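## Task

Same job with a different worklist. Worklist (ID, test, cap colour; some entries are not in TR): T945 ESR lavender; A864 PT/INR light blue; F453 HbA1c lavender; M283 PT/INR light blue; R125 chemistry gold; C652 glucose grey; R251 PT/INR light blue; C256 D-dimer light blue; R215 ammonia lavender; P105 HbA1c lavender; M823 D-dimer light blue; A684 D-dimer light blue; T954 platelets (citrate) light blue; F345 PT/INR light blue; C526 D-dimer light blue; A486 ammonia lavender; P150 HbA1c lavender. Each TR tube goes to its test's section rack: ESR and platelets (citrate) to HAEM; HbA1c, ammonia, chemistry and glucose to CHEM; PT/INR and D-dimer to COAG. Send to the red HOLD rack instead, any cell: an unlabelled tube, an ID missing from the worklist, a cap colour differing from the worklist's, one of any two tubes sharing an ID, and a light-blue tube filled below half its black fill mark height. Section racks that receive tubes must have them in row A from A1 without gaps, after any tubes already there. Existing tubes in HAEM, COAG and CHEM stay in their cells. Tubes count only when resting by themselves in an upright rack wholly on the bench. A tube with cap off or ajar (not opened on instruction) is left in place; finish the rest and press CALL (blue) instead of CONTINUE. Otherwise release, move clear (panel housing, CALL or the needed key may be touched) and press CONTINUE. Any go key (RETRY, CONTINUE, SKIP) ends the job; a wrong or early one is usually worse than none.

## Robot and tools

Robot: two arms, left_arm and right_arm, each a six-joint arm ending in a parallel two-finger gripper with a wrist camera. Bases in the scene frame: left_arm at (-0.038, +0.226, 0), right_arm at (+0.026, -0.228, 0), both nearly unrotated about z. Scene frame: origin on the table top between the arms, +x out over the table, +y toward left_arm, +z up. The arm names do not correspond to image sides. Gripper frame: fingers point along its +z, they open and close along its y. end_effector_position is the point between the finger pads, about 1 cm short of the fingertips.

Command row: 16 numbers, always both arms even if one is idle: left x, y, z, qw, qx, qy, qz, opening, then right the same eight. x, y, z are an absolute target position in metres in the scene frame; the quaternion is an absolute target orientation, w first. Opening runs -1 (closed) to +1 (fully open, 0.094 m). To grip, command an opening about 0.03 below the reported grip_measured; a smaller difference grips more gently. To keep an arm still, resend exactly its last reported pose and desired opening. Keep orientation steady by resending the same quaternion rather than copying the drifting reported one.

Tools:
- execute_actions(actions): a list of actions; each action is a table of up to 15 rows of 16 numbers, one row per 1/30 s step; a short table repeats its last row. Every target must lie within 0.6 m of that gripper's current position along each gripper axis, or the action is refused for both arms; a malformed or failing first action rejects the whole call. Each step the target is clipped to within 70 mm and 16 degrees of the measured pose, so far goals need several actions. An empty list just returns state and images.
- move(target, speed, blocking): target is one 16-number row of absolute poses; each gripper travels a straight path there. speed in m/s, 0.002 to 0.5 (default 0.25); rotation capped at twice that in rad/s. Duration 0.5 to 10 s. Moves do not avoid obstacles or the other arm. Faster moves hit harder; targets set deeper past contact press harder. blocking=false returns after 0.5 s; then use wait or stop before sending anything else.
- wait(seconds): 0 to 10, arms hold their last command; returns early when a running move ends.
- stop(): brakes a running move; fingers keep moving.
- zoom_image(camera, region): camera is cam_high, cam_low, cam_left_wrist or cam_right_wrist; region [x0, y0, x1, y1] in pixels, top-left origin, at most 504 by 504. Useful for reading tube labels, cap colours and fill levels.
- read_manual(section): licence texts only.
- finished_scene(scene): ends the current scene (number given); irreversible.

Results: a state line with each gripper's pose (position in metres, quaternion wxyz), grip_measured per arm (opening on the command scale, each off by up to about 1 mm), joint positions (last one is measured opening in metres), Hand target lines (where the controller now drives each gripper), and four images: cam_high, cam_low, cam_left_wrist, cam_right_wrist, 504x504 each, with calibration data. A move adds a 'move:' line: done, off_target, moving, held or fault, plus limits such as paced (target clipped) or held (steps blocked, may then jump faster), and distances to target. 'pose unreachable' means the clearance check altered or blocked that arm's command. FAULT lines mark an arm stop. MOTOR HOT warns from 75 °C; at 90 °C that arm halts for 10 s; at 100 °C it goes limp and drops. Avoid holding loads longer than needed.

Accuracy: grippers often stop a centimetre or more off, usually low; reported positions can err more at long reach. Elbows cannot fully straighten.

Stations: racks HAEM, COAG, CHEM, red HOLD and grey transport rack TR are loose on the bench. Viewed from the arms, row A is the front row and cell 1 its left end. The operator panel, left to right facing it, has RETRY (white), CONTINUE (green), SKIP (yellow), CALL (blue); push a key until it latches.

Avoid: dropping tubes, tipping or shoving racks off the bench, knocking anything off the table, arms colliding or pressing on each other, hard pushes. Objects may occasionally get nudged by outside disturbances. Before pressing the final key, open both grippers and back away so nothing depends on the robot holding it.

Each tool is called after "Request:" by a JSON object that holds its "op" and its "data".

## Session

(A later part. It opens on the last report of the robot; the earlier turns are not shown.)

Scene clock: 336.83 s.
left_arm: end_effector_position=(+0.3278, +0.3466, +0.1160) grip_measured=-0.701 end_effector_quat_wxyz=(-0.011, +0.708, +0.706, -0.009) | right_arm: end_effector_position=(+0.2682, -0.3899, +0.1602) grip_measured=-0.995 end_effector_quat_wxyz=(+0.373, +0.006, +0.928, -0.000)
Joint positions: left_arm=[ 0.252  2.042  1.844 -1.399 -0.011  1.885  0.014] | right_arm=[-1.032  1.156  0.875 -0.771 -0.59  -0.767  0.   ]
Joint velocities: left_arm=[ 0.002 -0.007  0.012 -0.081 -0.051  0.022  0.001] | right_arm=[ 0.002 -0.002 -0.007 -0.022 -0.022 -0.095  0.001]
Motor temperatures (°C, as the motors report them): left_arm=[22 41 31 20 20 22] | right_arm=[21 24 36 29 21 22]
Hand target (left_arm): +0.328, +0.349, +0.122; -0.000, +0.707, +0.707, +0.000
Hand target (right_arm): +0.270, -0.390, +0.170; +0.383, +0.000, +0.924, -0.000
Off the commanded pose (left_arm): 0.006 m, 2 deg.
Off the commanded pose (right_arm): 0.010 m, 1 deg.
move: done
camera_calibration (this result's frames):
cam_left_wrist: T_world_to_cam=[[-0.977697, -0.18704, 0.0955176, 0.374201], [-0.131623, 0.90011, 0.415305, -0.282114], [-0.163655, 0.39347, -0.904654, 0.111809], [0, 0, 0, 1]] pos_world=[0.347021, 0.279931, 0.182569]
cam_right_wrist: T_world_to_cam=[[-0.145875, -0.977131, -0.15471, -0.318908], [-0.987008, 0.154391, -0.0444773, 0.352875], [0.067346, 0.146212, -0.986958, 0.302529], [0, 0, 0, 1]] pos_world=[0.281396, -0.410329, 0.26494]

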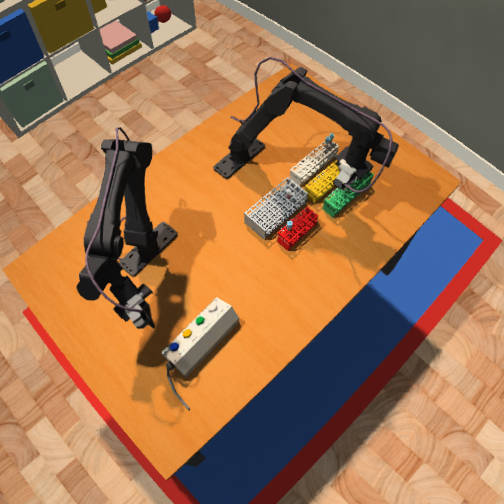

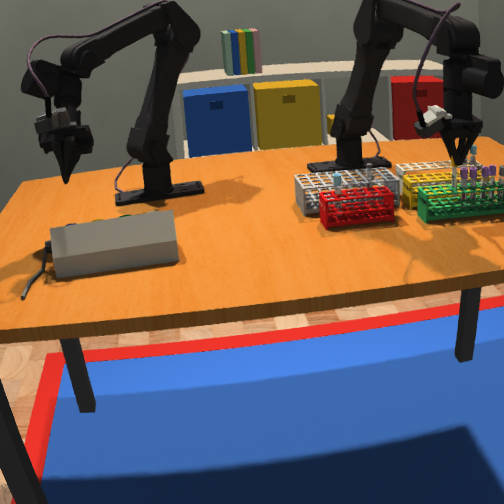

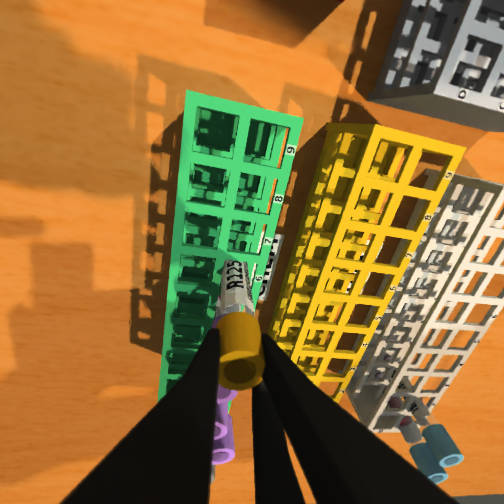

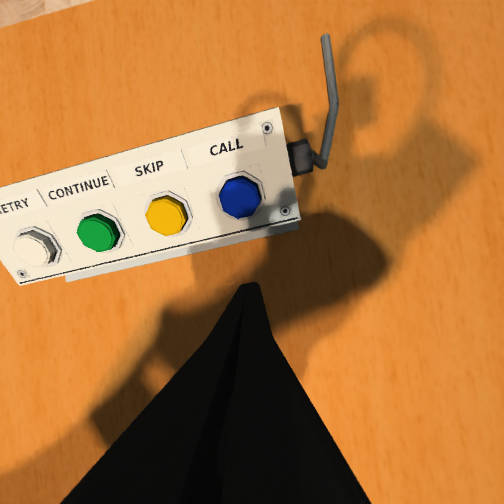

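Request:
{"op": "move", "data": {"target": [0.3275,0.349,0.098,0,0.707,0.707,0,-0.72,0.27,-0.39,0.17,0.383,0,0.924,0,-1], "speed": 0.025}}

Request:
{"op": "zoom_image", "data": {"camera": "cam_low", "region": [414, 130, 504, 220]}}

Scene clock: 344.60 s.
left_arm: end_effector_position=(+0.3268, +0.3463, +0.0910) grip_measured=-0.701 end_effector_quat_wxyz=(-0.012, +0.708, +0.706, -0.010) | right_arm: end_effector_position=(+0.2682, -0.3899, +0.1602) grip_measured=-0.995 end_effector_quat_wxyz=(+0.373, +0.006, +0.928, -0.000)
Joint positions: left_arm=[ 0.252  2.042  1.745 -1.302 -0.011  1.885  0.014] | right_arm=[-1.032  1.156  0.875 -0.771 -0.59  -0.767  0.   ]
Joint velocities: left_arm=[ 0.012  0.017 -0.002  0.037 -0.037 -0.022  0.   ] | right_arm=[ 0.002 -0.002 -0.012 -0.007  0.051 -0.022  0.   ]
Motor temperatures (°C, as the motors report them): left_arm=[22 42 31 20 20 22] | right_arm=[21 24 36 29 21 22]
Hand target (left_arm): +0.327, +0.349, +0.098; -0.000, +0.707, +0.707, -0.000
Hand target (right_arm): +0.270, -0.390, +0.170; +0.383, +0.000, +0.924, -0.000
Off the commanded pose (left_arm): 0.008 m, 2 deg.
Off the commanded pose (right_arm): 0.010 m, 1 deg.
move: done
camera_calibration (this result's frames):
cam_left_wrist: T_world_to_cam=[[-0.97738, -0.186938, 0.0989094, 0.375111], [-0.130266, 0.900545, 0.414788, -0.272089], [-0.166612, 0.392521, -0.904526, 0.0903673], [0, 0, 0, 1]] pos_world=[0.346238, 0.27968, 0.157497]
cam_right_wrist: T_world_to_cam=[[-0.145875, -0.977131, -0.15471, -0.318908], [-0.987008, 0.154391, -0.0444773, 0.352875], [0.067346, 0.146212, -0.986958, 0.302529], [0, 0, 0, 1]] pos_world=[0.281396, -0.410329, 0.26494]

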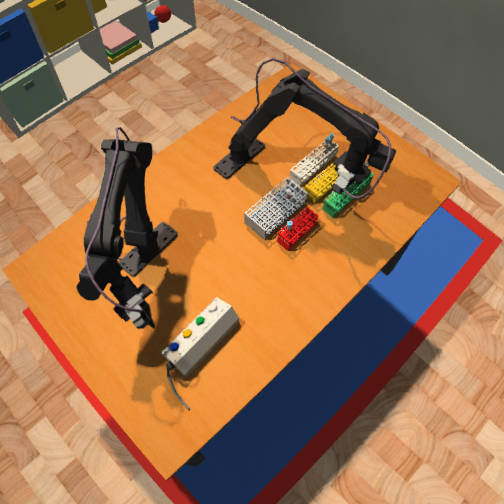

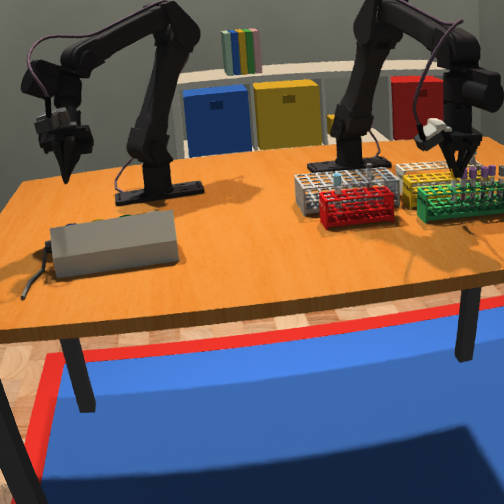

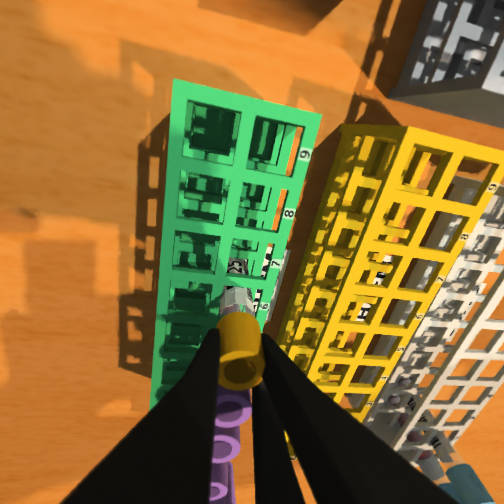

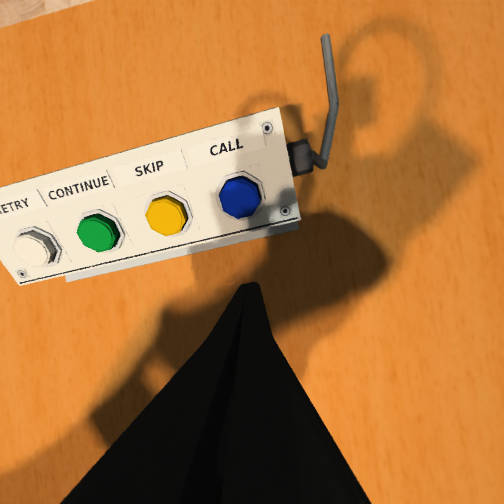

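Region (414, 130, 504, 220) of cam_low's 504x504 image, scaled by 5.600, with more detail than that image has.

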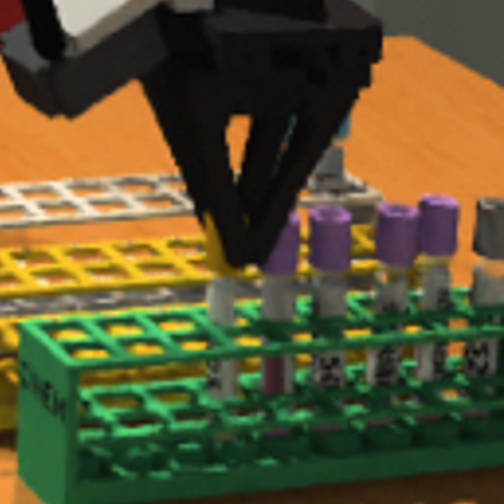

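Request:
{"op": "execute_actions", "data": {"actions": [[[0.3275,0.349,0.097,0,0.707,0.707,0,-0.70,0.27,-0.39,0.17,0.383,0,0.924,0,-1],[0.3275,0.349,0.097,0,0.707,0.707,0,-0.685,0.27,-0.39,0.17,0.383,0,0.924,0,-1],[0.3275,0.349,0.097,0,0.707,0.707,0,-0.67,0.27,-0.39,0.17,0.383,0,0.924,0,-1],[0.3275,0.349,0.097,0,0.707,0.707,0,-0.65,0.27,-0.39,0.17,0.383,0,0.924,0,-1],[0.3275,0.349,0.097,0,0.707,0.707,0,-0.62,0.27,-0.39,0.17,0.383,0,0.924,0,-1],[0.3275,0.349,0.097,0,0.707,0.707,0,-0.58,0.27,-0.39,0.17,0.383,0,0.924,0,-1],[0.3275,0.349,0.097,0,0.707,0.707,0,-0.54,0.27,-0.39,0.17,0.383,0,0.924,0,-1],[0.3275,0.349,0.097,0,0.707,0.707,0,-0.50,0.27,-0.39,0.17,0.383,0,0.924,0,-1],[0.3275,0.349,0.097,0,0.707,0.707,0,-0.45,0.27,-0.39,0.17,0.383,0,0.924,0,-1],[0.3275,0.349,0.097,0,0.707,0.707,0,-0.40,0.27,-0.39,0.17,0.383,0,0.924,0,-1],[0.3275,0.349,0.097,0,0.707,0.707,0,-0.35,0.27,-0.39,0.17,0.383,0,0.924,0,-1]]]}}

Request:
{"op": "move", "data": {"target": [0.3275,0.347,0.16,0,0.707,0.707,0,-0.35,0.308,-0.381,0.12,0.383,0,0.924,0,-1], "speed": 0.07}}

Request:
{"op": "zoom_image", "data": {"camera": "cam_low", "region": [290, 130, 504, 235]}}

Scene clock: 367.07 s.
left_arm: end_effector_position=(+0.3280, +0.3467, +0.0909) grip_measured=-0.353 end_effector_quat_wxyz=(-0.011, +0.709, +0.705, -0.008) | right_arm: end_effector_position=(+0.2682, -0.3899, +0.1602) grip_measured=-0.995 end_effector_quat_wxyz=(+0.373, +0.006, +0.928, -0.000)
Joint positions: left_arm=[ 0.252  2.042  1.745 -1.297 -0.011  1.886  0.03 ] | right_arm=[-1.032  1.156  0.875 -0.771 -0.59  -0.767  0.   ]
Joint velocities: left_arm=[-0.017  0.007  0.007  0.081  0.051 -0.051  0.   ] | right_arm=[-0.002 -0.002 -0.012  0.037 -0.037 -0.11  -0.001]
Motor temperatures (°C, as the motors report them): left_arm=[22 44 30 20 20 22] | right_arm=[21 24 36 29 21 22]
Hand target (left_arm): +0.328, +0.349, +0.097; -0.000, +0.707, +0.707, +0.000
Hand target (right_arm): +0.270, -0.390, +0.170; +0.383, +0.000, +0.924, -0.000
Off the commanded pose (left_arm): 0.007 m, 2 deg.
Off the commanded pose (right_arm): 0.010 m, 1 deg.
camera_calibration (this result's frames):
cam_left_wrist: T_world_to_cam=[[-0.97794, -0.186721, 0.093636, 0.377014], [-0.132034, 0.899922, 0.415581, -0.271551], [-0.161863, 0.39405, -0.904724, 0.0883154], [0, 0, 0, 1]] pos_world=[0.347139, 0.27997, 0.15745]
cam_right_wrist: T_world_to_cam=[[-0.145875, -0.977131, -0.15471, -0.318908], [-0.987008, 0.154391, -0.0444773, 0.352875], [0.067346, 0.146212, -0.986958, 0.302529], [0, 0, 0, 1]] pos_world=[0.281396, -0.410329, 0.26494]

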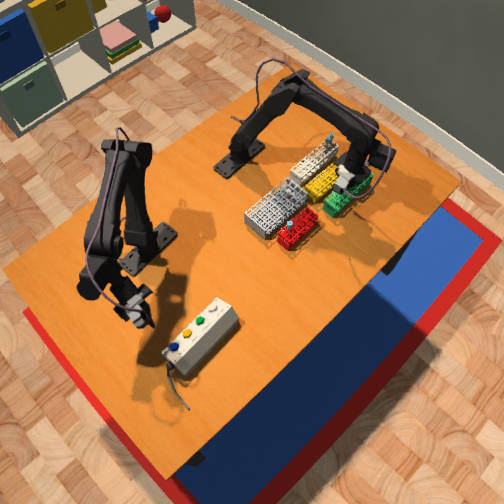

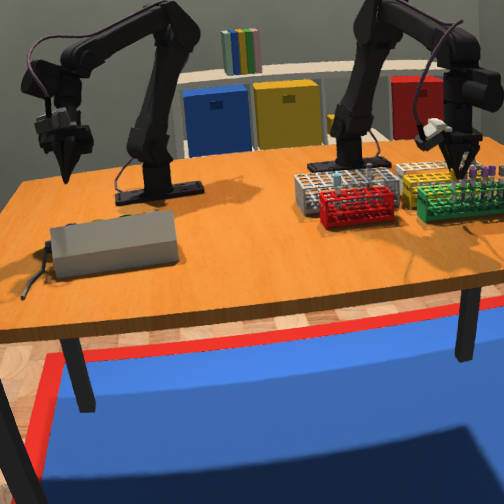

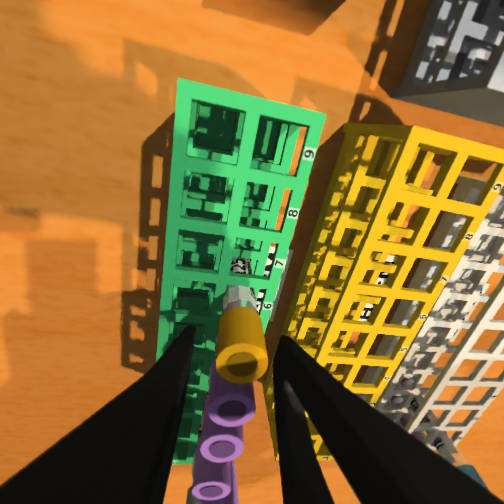

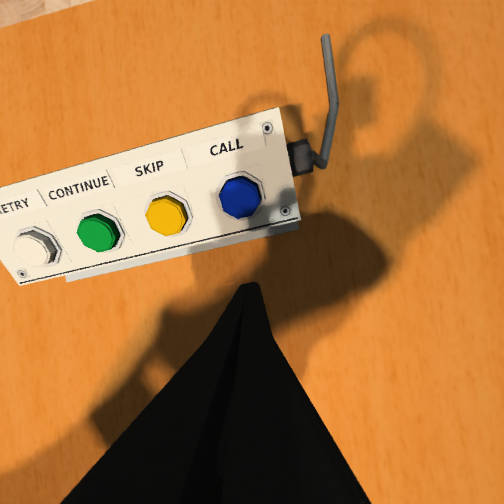

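Scene clock: 368.60 s.
left_arm: end_effector_position=(+0.3279, +0.3467, +0.1520) grip_measured=-0.353 end_effector_quat_wxyz=(-0.007, +0.709, +0.706, -0.001) | right_arm: end_effector_position=(+0.3093, -0.3849, +0.1280) grip_measured=-0.995 end_effector_quat_wxyz=(+0.389, -0.003, +0.921, -0.010)
Joint positions: left_arm=[ 0.252  2.042  1.988 -1.525 -0.011  1.886  0.03 ] | right_arm=[-0.878  1.231  0.755 -0.455 -0.52  -0.618  0.   ]
Joint velocities: left_arm=[ 0.012 -0.012 -0.032  0.081 -0.037  0.007 -0.001] | right_arm=[-0.002 -0.012  0.002  0.066 -0.037  0.037  0.   ]
Motor temperatures (°C, as the motors report them): left_arm=[22 44 31 20 20 22] | right_arm=[21 24 36 29 21 22]
Hand target (left_arm): +0.328, +0.347, +0.160; +0.000, +0.707, +0.707, +0.000
Hand target (right_arm): +0.308, -0.380, +0.120; +0.382, -0.000, +0.924, +0.000
Off the commanded pose (left_arm): 0.008 m, 1 deg.
Off the commanded pose (right_arm): 0.009 m, 1 deg.
move: done
camera_calibration (this result's frames):
cam_left_wrist: T_world_to_cam=[[-0.979191, -0.187123, 0.0785466, 0.374014], [-0.138088, 0.897979, 0.417811, -0.294582], [-0.148715, 0.398271, -0.905132, 0.13783], [0, 0, 0, 1]] pos_world=[0.346051, 0.279621, 0.218457]
cam_right_wrist: T_world_to_cam=[[-0.131539, -0.982018, -0.135421, -0.321786], [-0.986133, 0.14357, -0.0832435, 0.391731], [0.101189, 0.122593, -0.987285, 0.247723], [0, 0, 0, 1]] pos_world=[0.318905, -0.40261, 0.233606]

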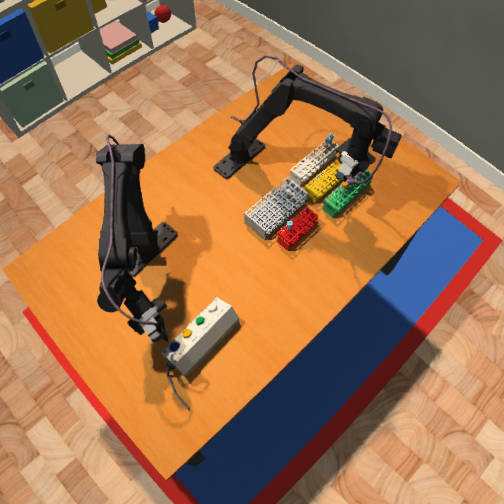

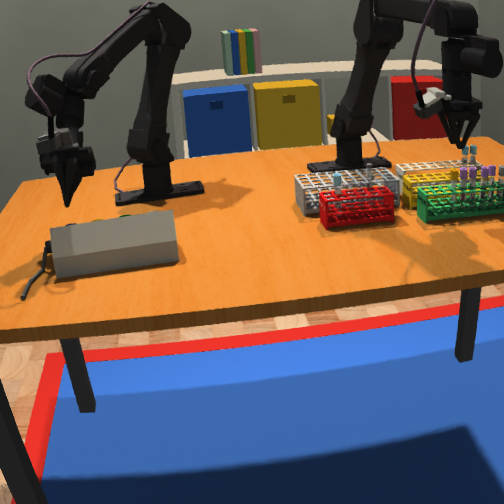

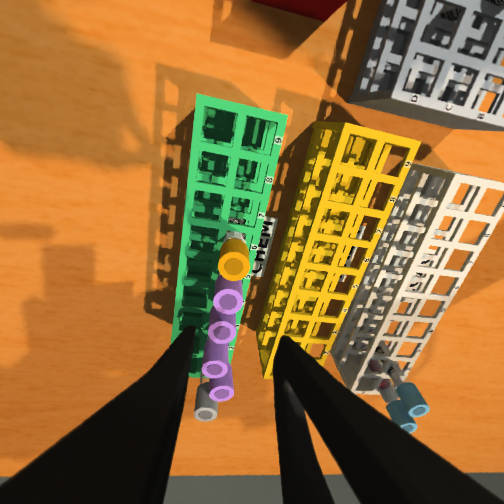

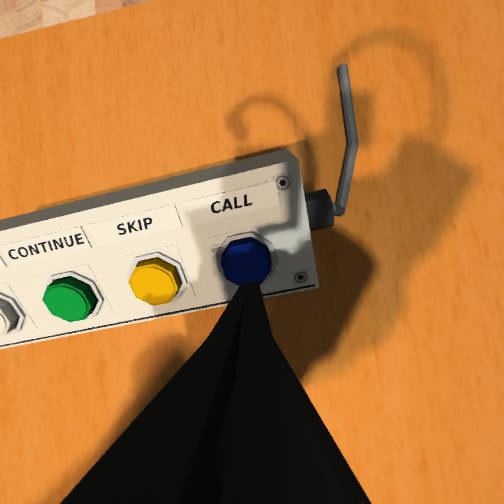

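Region (290, 130, 504, 235) of cam_low's 504x504 image, scaled by 2.355, with more detail than that image has; it fills the top 247 rows of this view, and the rest is white.

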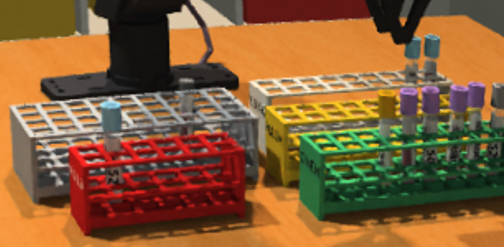

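Request:
{"op": "move", "data": {"target": [0.29,0.33,0.18,0,0.707,0.707,0,-0.35,0.319,-0.380,0.096,0.383,0,0.924,0,-1], "speed": 0.05}}

Scene clock: 377.63 s.
left_arm: end_effector_position=(+0.2970, +0.3367, +0.1716) grip_measured=-0.353 end_effector_quat_wxyz=(-0.005, +0.708, +0.706, +0.002) | right_arm: end_effector_position=(+0.3207, -0.3849, +0.1047) grip_measured=-0.995 end_effector_quat_wxyz=(+0.391, -0.003, +0.921, -0.010)
Joint positions: left_arm=[ 0.252  1.905  1.872 -1.539 -0.011  1.883  0.03 ] | right_arm=[-0.843  1.294  0.696 -0.314 -0.499 -0.583  0.   ]
Joint velocities: left_arm=[-0.002  0.012  0.017 -0.007 -0.037  0.022  0.   ] | right_arm=[-0.002 -0.002  0.002 -0.051  0.007 -0.022 -0.   ]
Motor temperatures (°C, as the motors report them): left_arm=[22 43 32 20 20 22] | right_arm=[21 24 35 30 21 22]
Hand target (left_arm): +0.290, +0.330, +0.179; +0.000, +0.707, +0.707, +0.001
Hand target (right_arm): +0.319, -0.380, +0.096; +0.383, +0.000, +0.924, +0.000
Off the commanded pose (left_arm): 0.013 m, 1 deg.
Off the commanded pose (right_arm): 0.010 m, 2 deg.
joint sent to its limit (left arm) — the command would take joint 4 (wrist pitch) past its lower limit, so that joint was sent only as far as its limit.
move: off_target (left_arm)
camera_calibration (this result's frames):
cam_left_wrist: T_world_to_cam=[[-0.979331, -0.189548, 0.0705914, 0.342537], [-0.143342, 0.896624, 0.418948, -0.296305], [-0.142705, 0.40017, -0.905262, 0.152528], [0, 0, 0, 1]] pos_world=[0.31475, 0.269565, 0.238034]
cam_right_wrist: T_world_to_cam=[[-0.132283, -0.981922, -0.135393, -0.323099], [-0.985775, 0.144611, -0.0856421, 0.401586], [0.103673, 0.122138, -0.987084, 0.222575], [0, 0, 0, 1]] pos_world=[0.330058, -0.402516, 0.210348]

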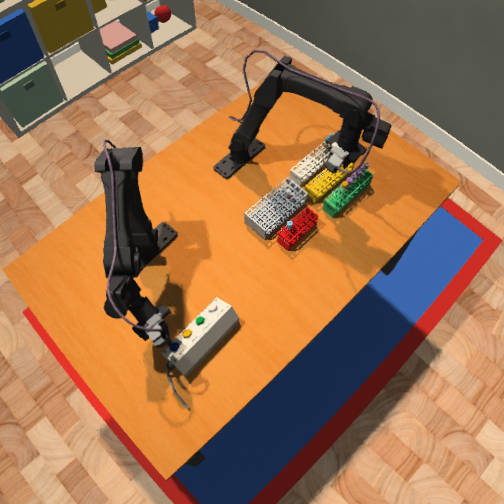

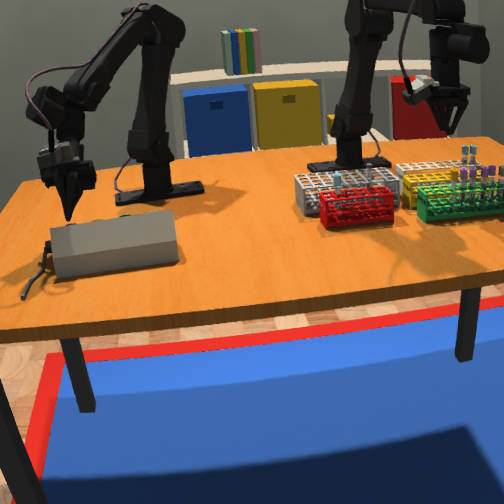

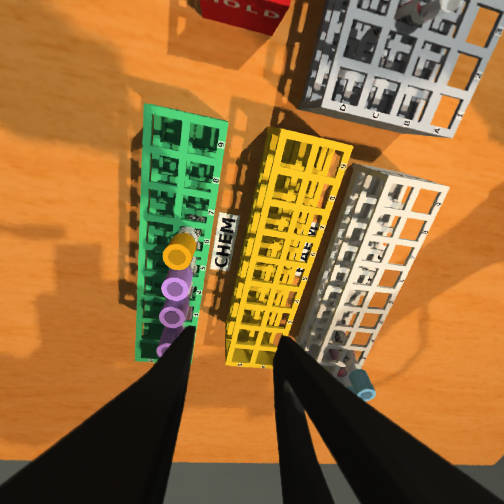

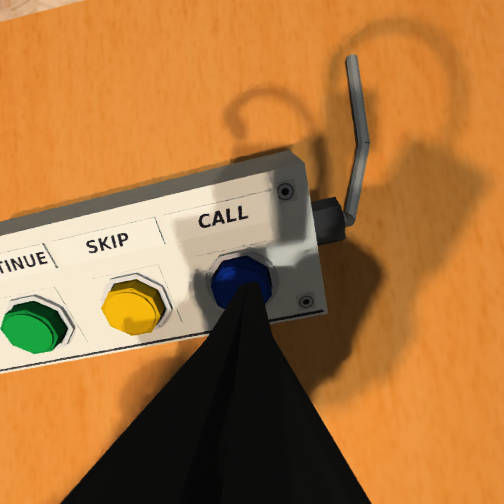

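Request:
{"op": "move", "data": {"target": [0.297,0.3367,0.1716,-0.005,0.708,0.706,0.002,-0.35,0.318,-0.376,0.080,0.383,0,0.924,0,-1], "speed": 0.03}}

Scene clock: 381.83 s.
left_arm: end_effector_position=(+0.2970, +0.3367, +0.1716) grip_measured=-0.353 end_effector_quat_wxyz=(-0.005, +0.708, +0.706, +0.002) | right_arm: end_effector_position=(+0.3212, -0.3839, +0.0964) grip_measured=-0.995 end_effector_quat_wxyz=(+0.398, -0.004, +0.917, -0.017)
Joint positions: left_arm=[ 0.252  1.905  1.872 -1.539 -0.011  1.883  0.03 ] | right_arm=[-0.837  1.294  0.646 -0.238 -0.494 -0.575  0.   ]
Joint velocities: left_arm=[ 0.002  0.002  0.017 -0.007 -0.11   0.022 -0.   ] | right_arm=[-0.012 -0.002 -0.007  0.037  0.022  0.066 -0.002]
Motor temperatures (°C, as the motors report them): left_arm=[22 43 31 20 20 22] | right_arm=[21 24 34 30 21 22]
Hand target (left_arm): +0.297, +0.337, +0.172; -0.005, +0.708, +0.706, +0.002
Hand target (right_arm): +0.317, -0.376, +0.080; +0.383, +0.000, +0.924, -0.000
Off the commanded pose (left_arm): 0.000 m, 0 deg.
Off the commanded pose (right_arm): 0.018 m, 3 deg.
move: off_target (right_arm)
camera_calibration (this result's frames):
cam_left_wrist: T_world_to_cam=[[-0.979331, -0.189548, 0.0705914, 0.342537], [-0.143342, 0.896624, 0.418948, -0.296305], [-0.142705, 0.40017, -0.905262, 0.152528], [0, 0, 0, 1]] pos_world=[0.31475, 0.269565, 0.238034]
cam_right_wrist: T_world_to_cam=[[-0.133077, -0.983328, -0.123921, -0.324559], [-0.983719, 0.146285, -0.104389, 0.40299], [0.120777, 0.108012, -0.986786, 0.203257], [0, 0, 0, 1]] pos_world=[0.328689, -0.400053, 0.202419]

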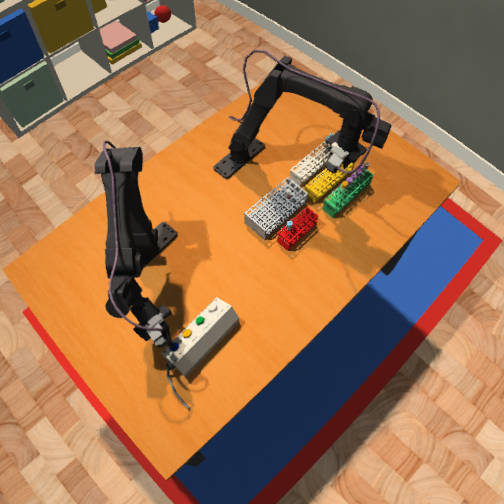

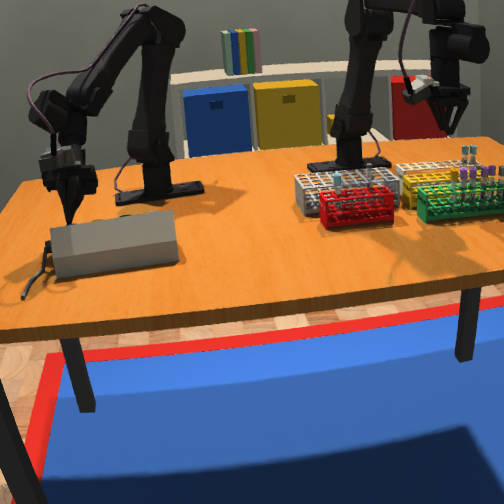

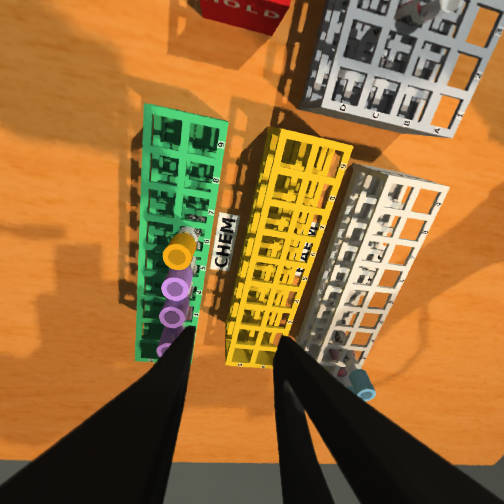

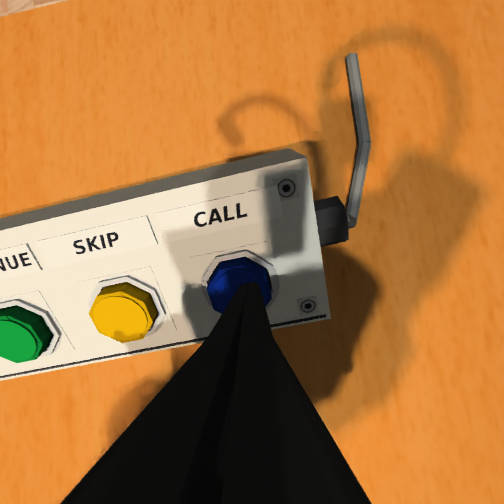

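Not lit yet; press a little more.

Request:
{"op": "move", "data": {"target": [0.297,0.3367,0.1716,-0.005,0.708,0.706,0.002,-0.35,0.321,-0.376,0.070,0.383,0,0.924,0,-1], "speed": 0.03}}

Scene clock: 386.67 s.
left_arm: end_effector_position=(+0.2970, +0.3367, +0.1716) grip_measured=-0.353 end_effector_quat_wxyz=(-0.005, +0.708, +0.706, +0.002) | right_arm: end_effector_position=(+0.3281, -0.3885, +0.0961) grip_measured=-0.996 end_effector_quat_wxyz=(+0.411, -0.008, +0.911, -0.028)
Joint positions: left_arm=[ 0.252  1.905  1.872 -1.539 -0.011  1.883  0.03 ] | right_arm=[-0.833  1.313  0.633 -0.166 -0.493 -0.568  0.   ]
Joint velocities: left_arm=[-0.002  0.017  0.002 -0.051 -0.022 -0.007  0.   ] | right_arm=[ 0.007  0.007 -0.007 -0.037 -0.051  0.081  0.   ]
Motor temperatures (°C, as the motors report them): left_arm=[22 42 31 20 20 22] | right_arm=[21 24 34 30 21 22]
Hand target (left_arm): +0.297, +0.337, +0.172; -0.005, +0.708, +0.706, +0.002
Hand target (right_arm): +0.320, -0.376, +0.071; +0.383, +0.000, +0.924, -0.001
Off the commanded pose (left_arm): 0.000 m, 0 deg.
Off the commanded pose (right_arm): 0.030 m, 5 deg.
move: off_target (right_arm)
camera_calibration (this result's frames):
cam_left_wrist: T_world_to_cam=[[-0.979331, -0.189548, 0.0705914, 0.342537], [-0.143342, 0.896624, 0.418948, -0.296305], [-0.142705, 0.40017, -0.905262, 0.152528], [0, 0, 0, 1]] pos_world=[0.31475, 0.269565, 0.238034]
cam_right_wrist: T_world_to_cam=[[-0.131277, -0.98574, -0.10528, -0.331578], [-0.980038, 0.14504, -0.135977, 0.411717], [0.149308, 0.0853272, -0.985102, 0.184332], [0, 0, 0, 1]] pos_world=[0.332447, -0.402294, 0.202662]

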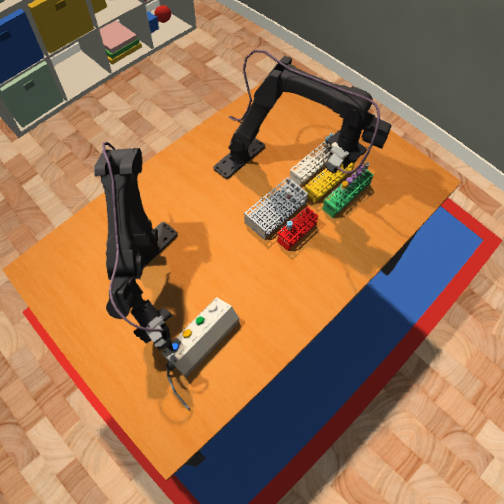

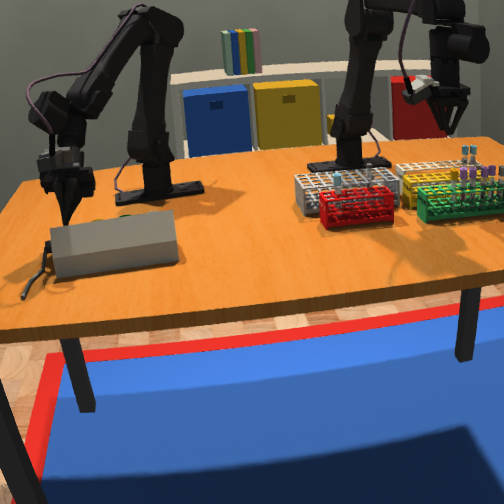

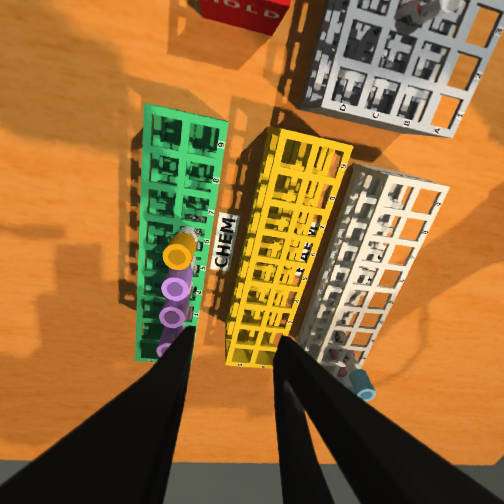

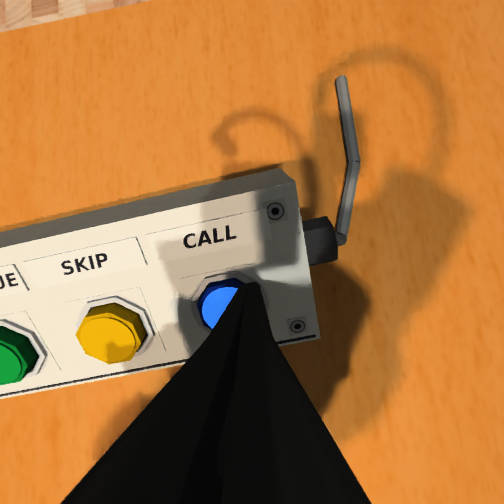

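CALL is lit. Back off and verify it stays caught.

Request:
{"op": "move", "data": {"target": [0.297,0.3367,0.1716,-0.005,0.708,0.706,0.002,-0.35,0.31,-0.388,0.14,0.383,0,0.924,0,-1], "speed": 0.08}}

Scene clock: 392.97 s.
left_arm: end_effector_position=(+0.2970, +0.3367, +0.1716) grip_measured=-0.353 end_effector_quat_wxyz=(-0.005, +0.708, +0.706, +0.002) | right_arm: end_effector_position=(+0.3085, -0.3873, +0.1277) grip_measured=-0.996 end_effector_quat_wxyz=(+0.371, +0.007, +0.928, +0.002)
Joint positions: left_arm=[ 0.252  1.905  1.872 -1.539 -0.011  1.883  0.03 ] | right_arm=[-0.88   1.264  0.804 -0.518 -0.51  -0.616  0.   ]
Joint velocities: left_arm=[-0.007 -0.012 -0.007  0.037  0.022  0.037 -0.   ] | right_arm=[-0.002  0.002  0.002 -0.037 -0.007 -0.11   0.   ]
Motor temperatures (°C, as the motors report them): left_arm=[22 41 31 20 20 22] | right_arm=[21 24 33 30 21 22]
Hand target (left_arm): +0.297, +0.337, +0.172; -0.005, +0.708, +0.706, +0.002
Hand target (right_arm): +0.310, -0.388, +0.140; +0.383, +0.000, +0.924, -0.001
Off the commanded pose (left_arm): 0.000 m, 0 deg.
Off the commanded pose (right_arm): 0.012 m, 2 deg.
move: off_target (right_arm)
camera_calibration (this result's frames):
cam_left_wrist: T_world_to_cam=[[-0.979331, -0.189548, 0.0705914, 0.342537], [-0.143342, 0.896624, 0.418948, -0.296305], [-0.142705, 0.40017, -0.905262, 0.152528], [0, 0, 0, 1]] pos_world=[0.31475, 0.269565, 0.238034]
cam_right_wrist: T_world_to_cam=[[-0.146539, -0.976302, -0.15925, -0.314328], [-0.987143, 0.154714, -0.0401448, 0.390405], [0.0638316, 0.151319, -0.986422, 0.270368], [0, 0, 0, 1]] pos_world=[0.322066, -0.408193, 0.232313]

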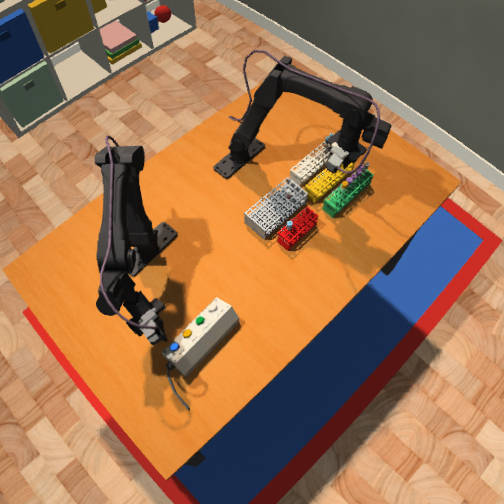

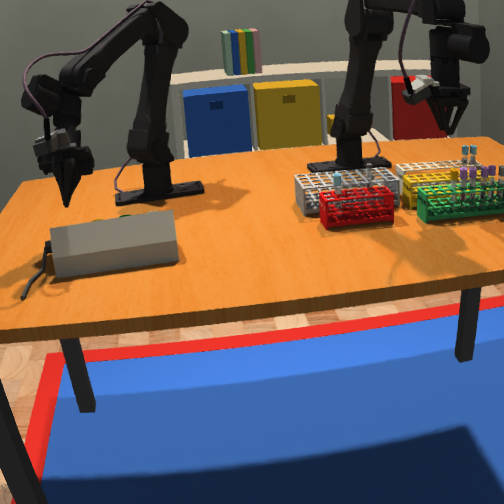

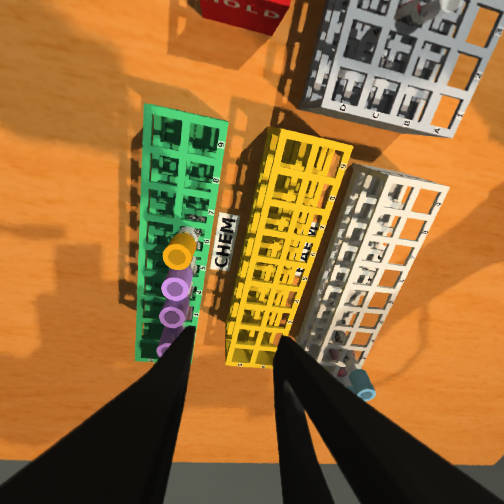

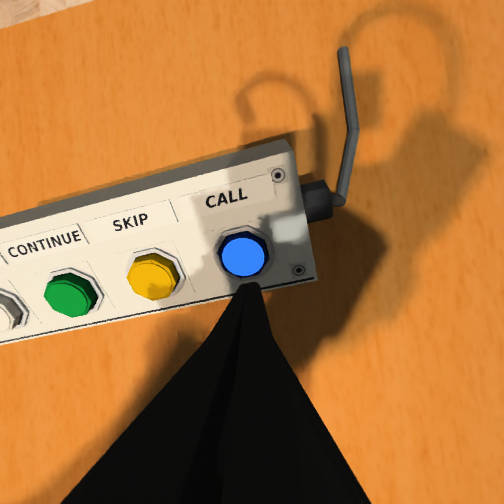

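Request:
{"op": "finished_scene", "data": {"scene": 2}}

The scene is finished: the task was done.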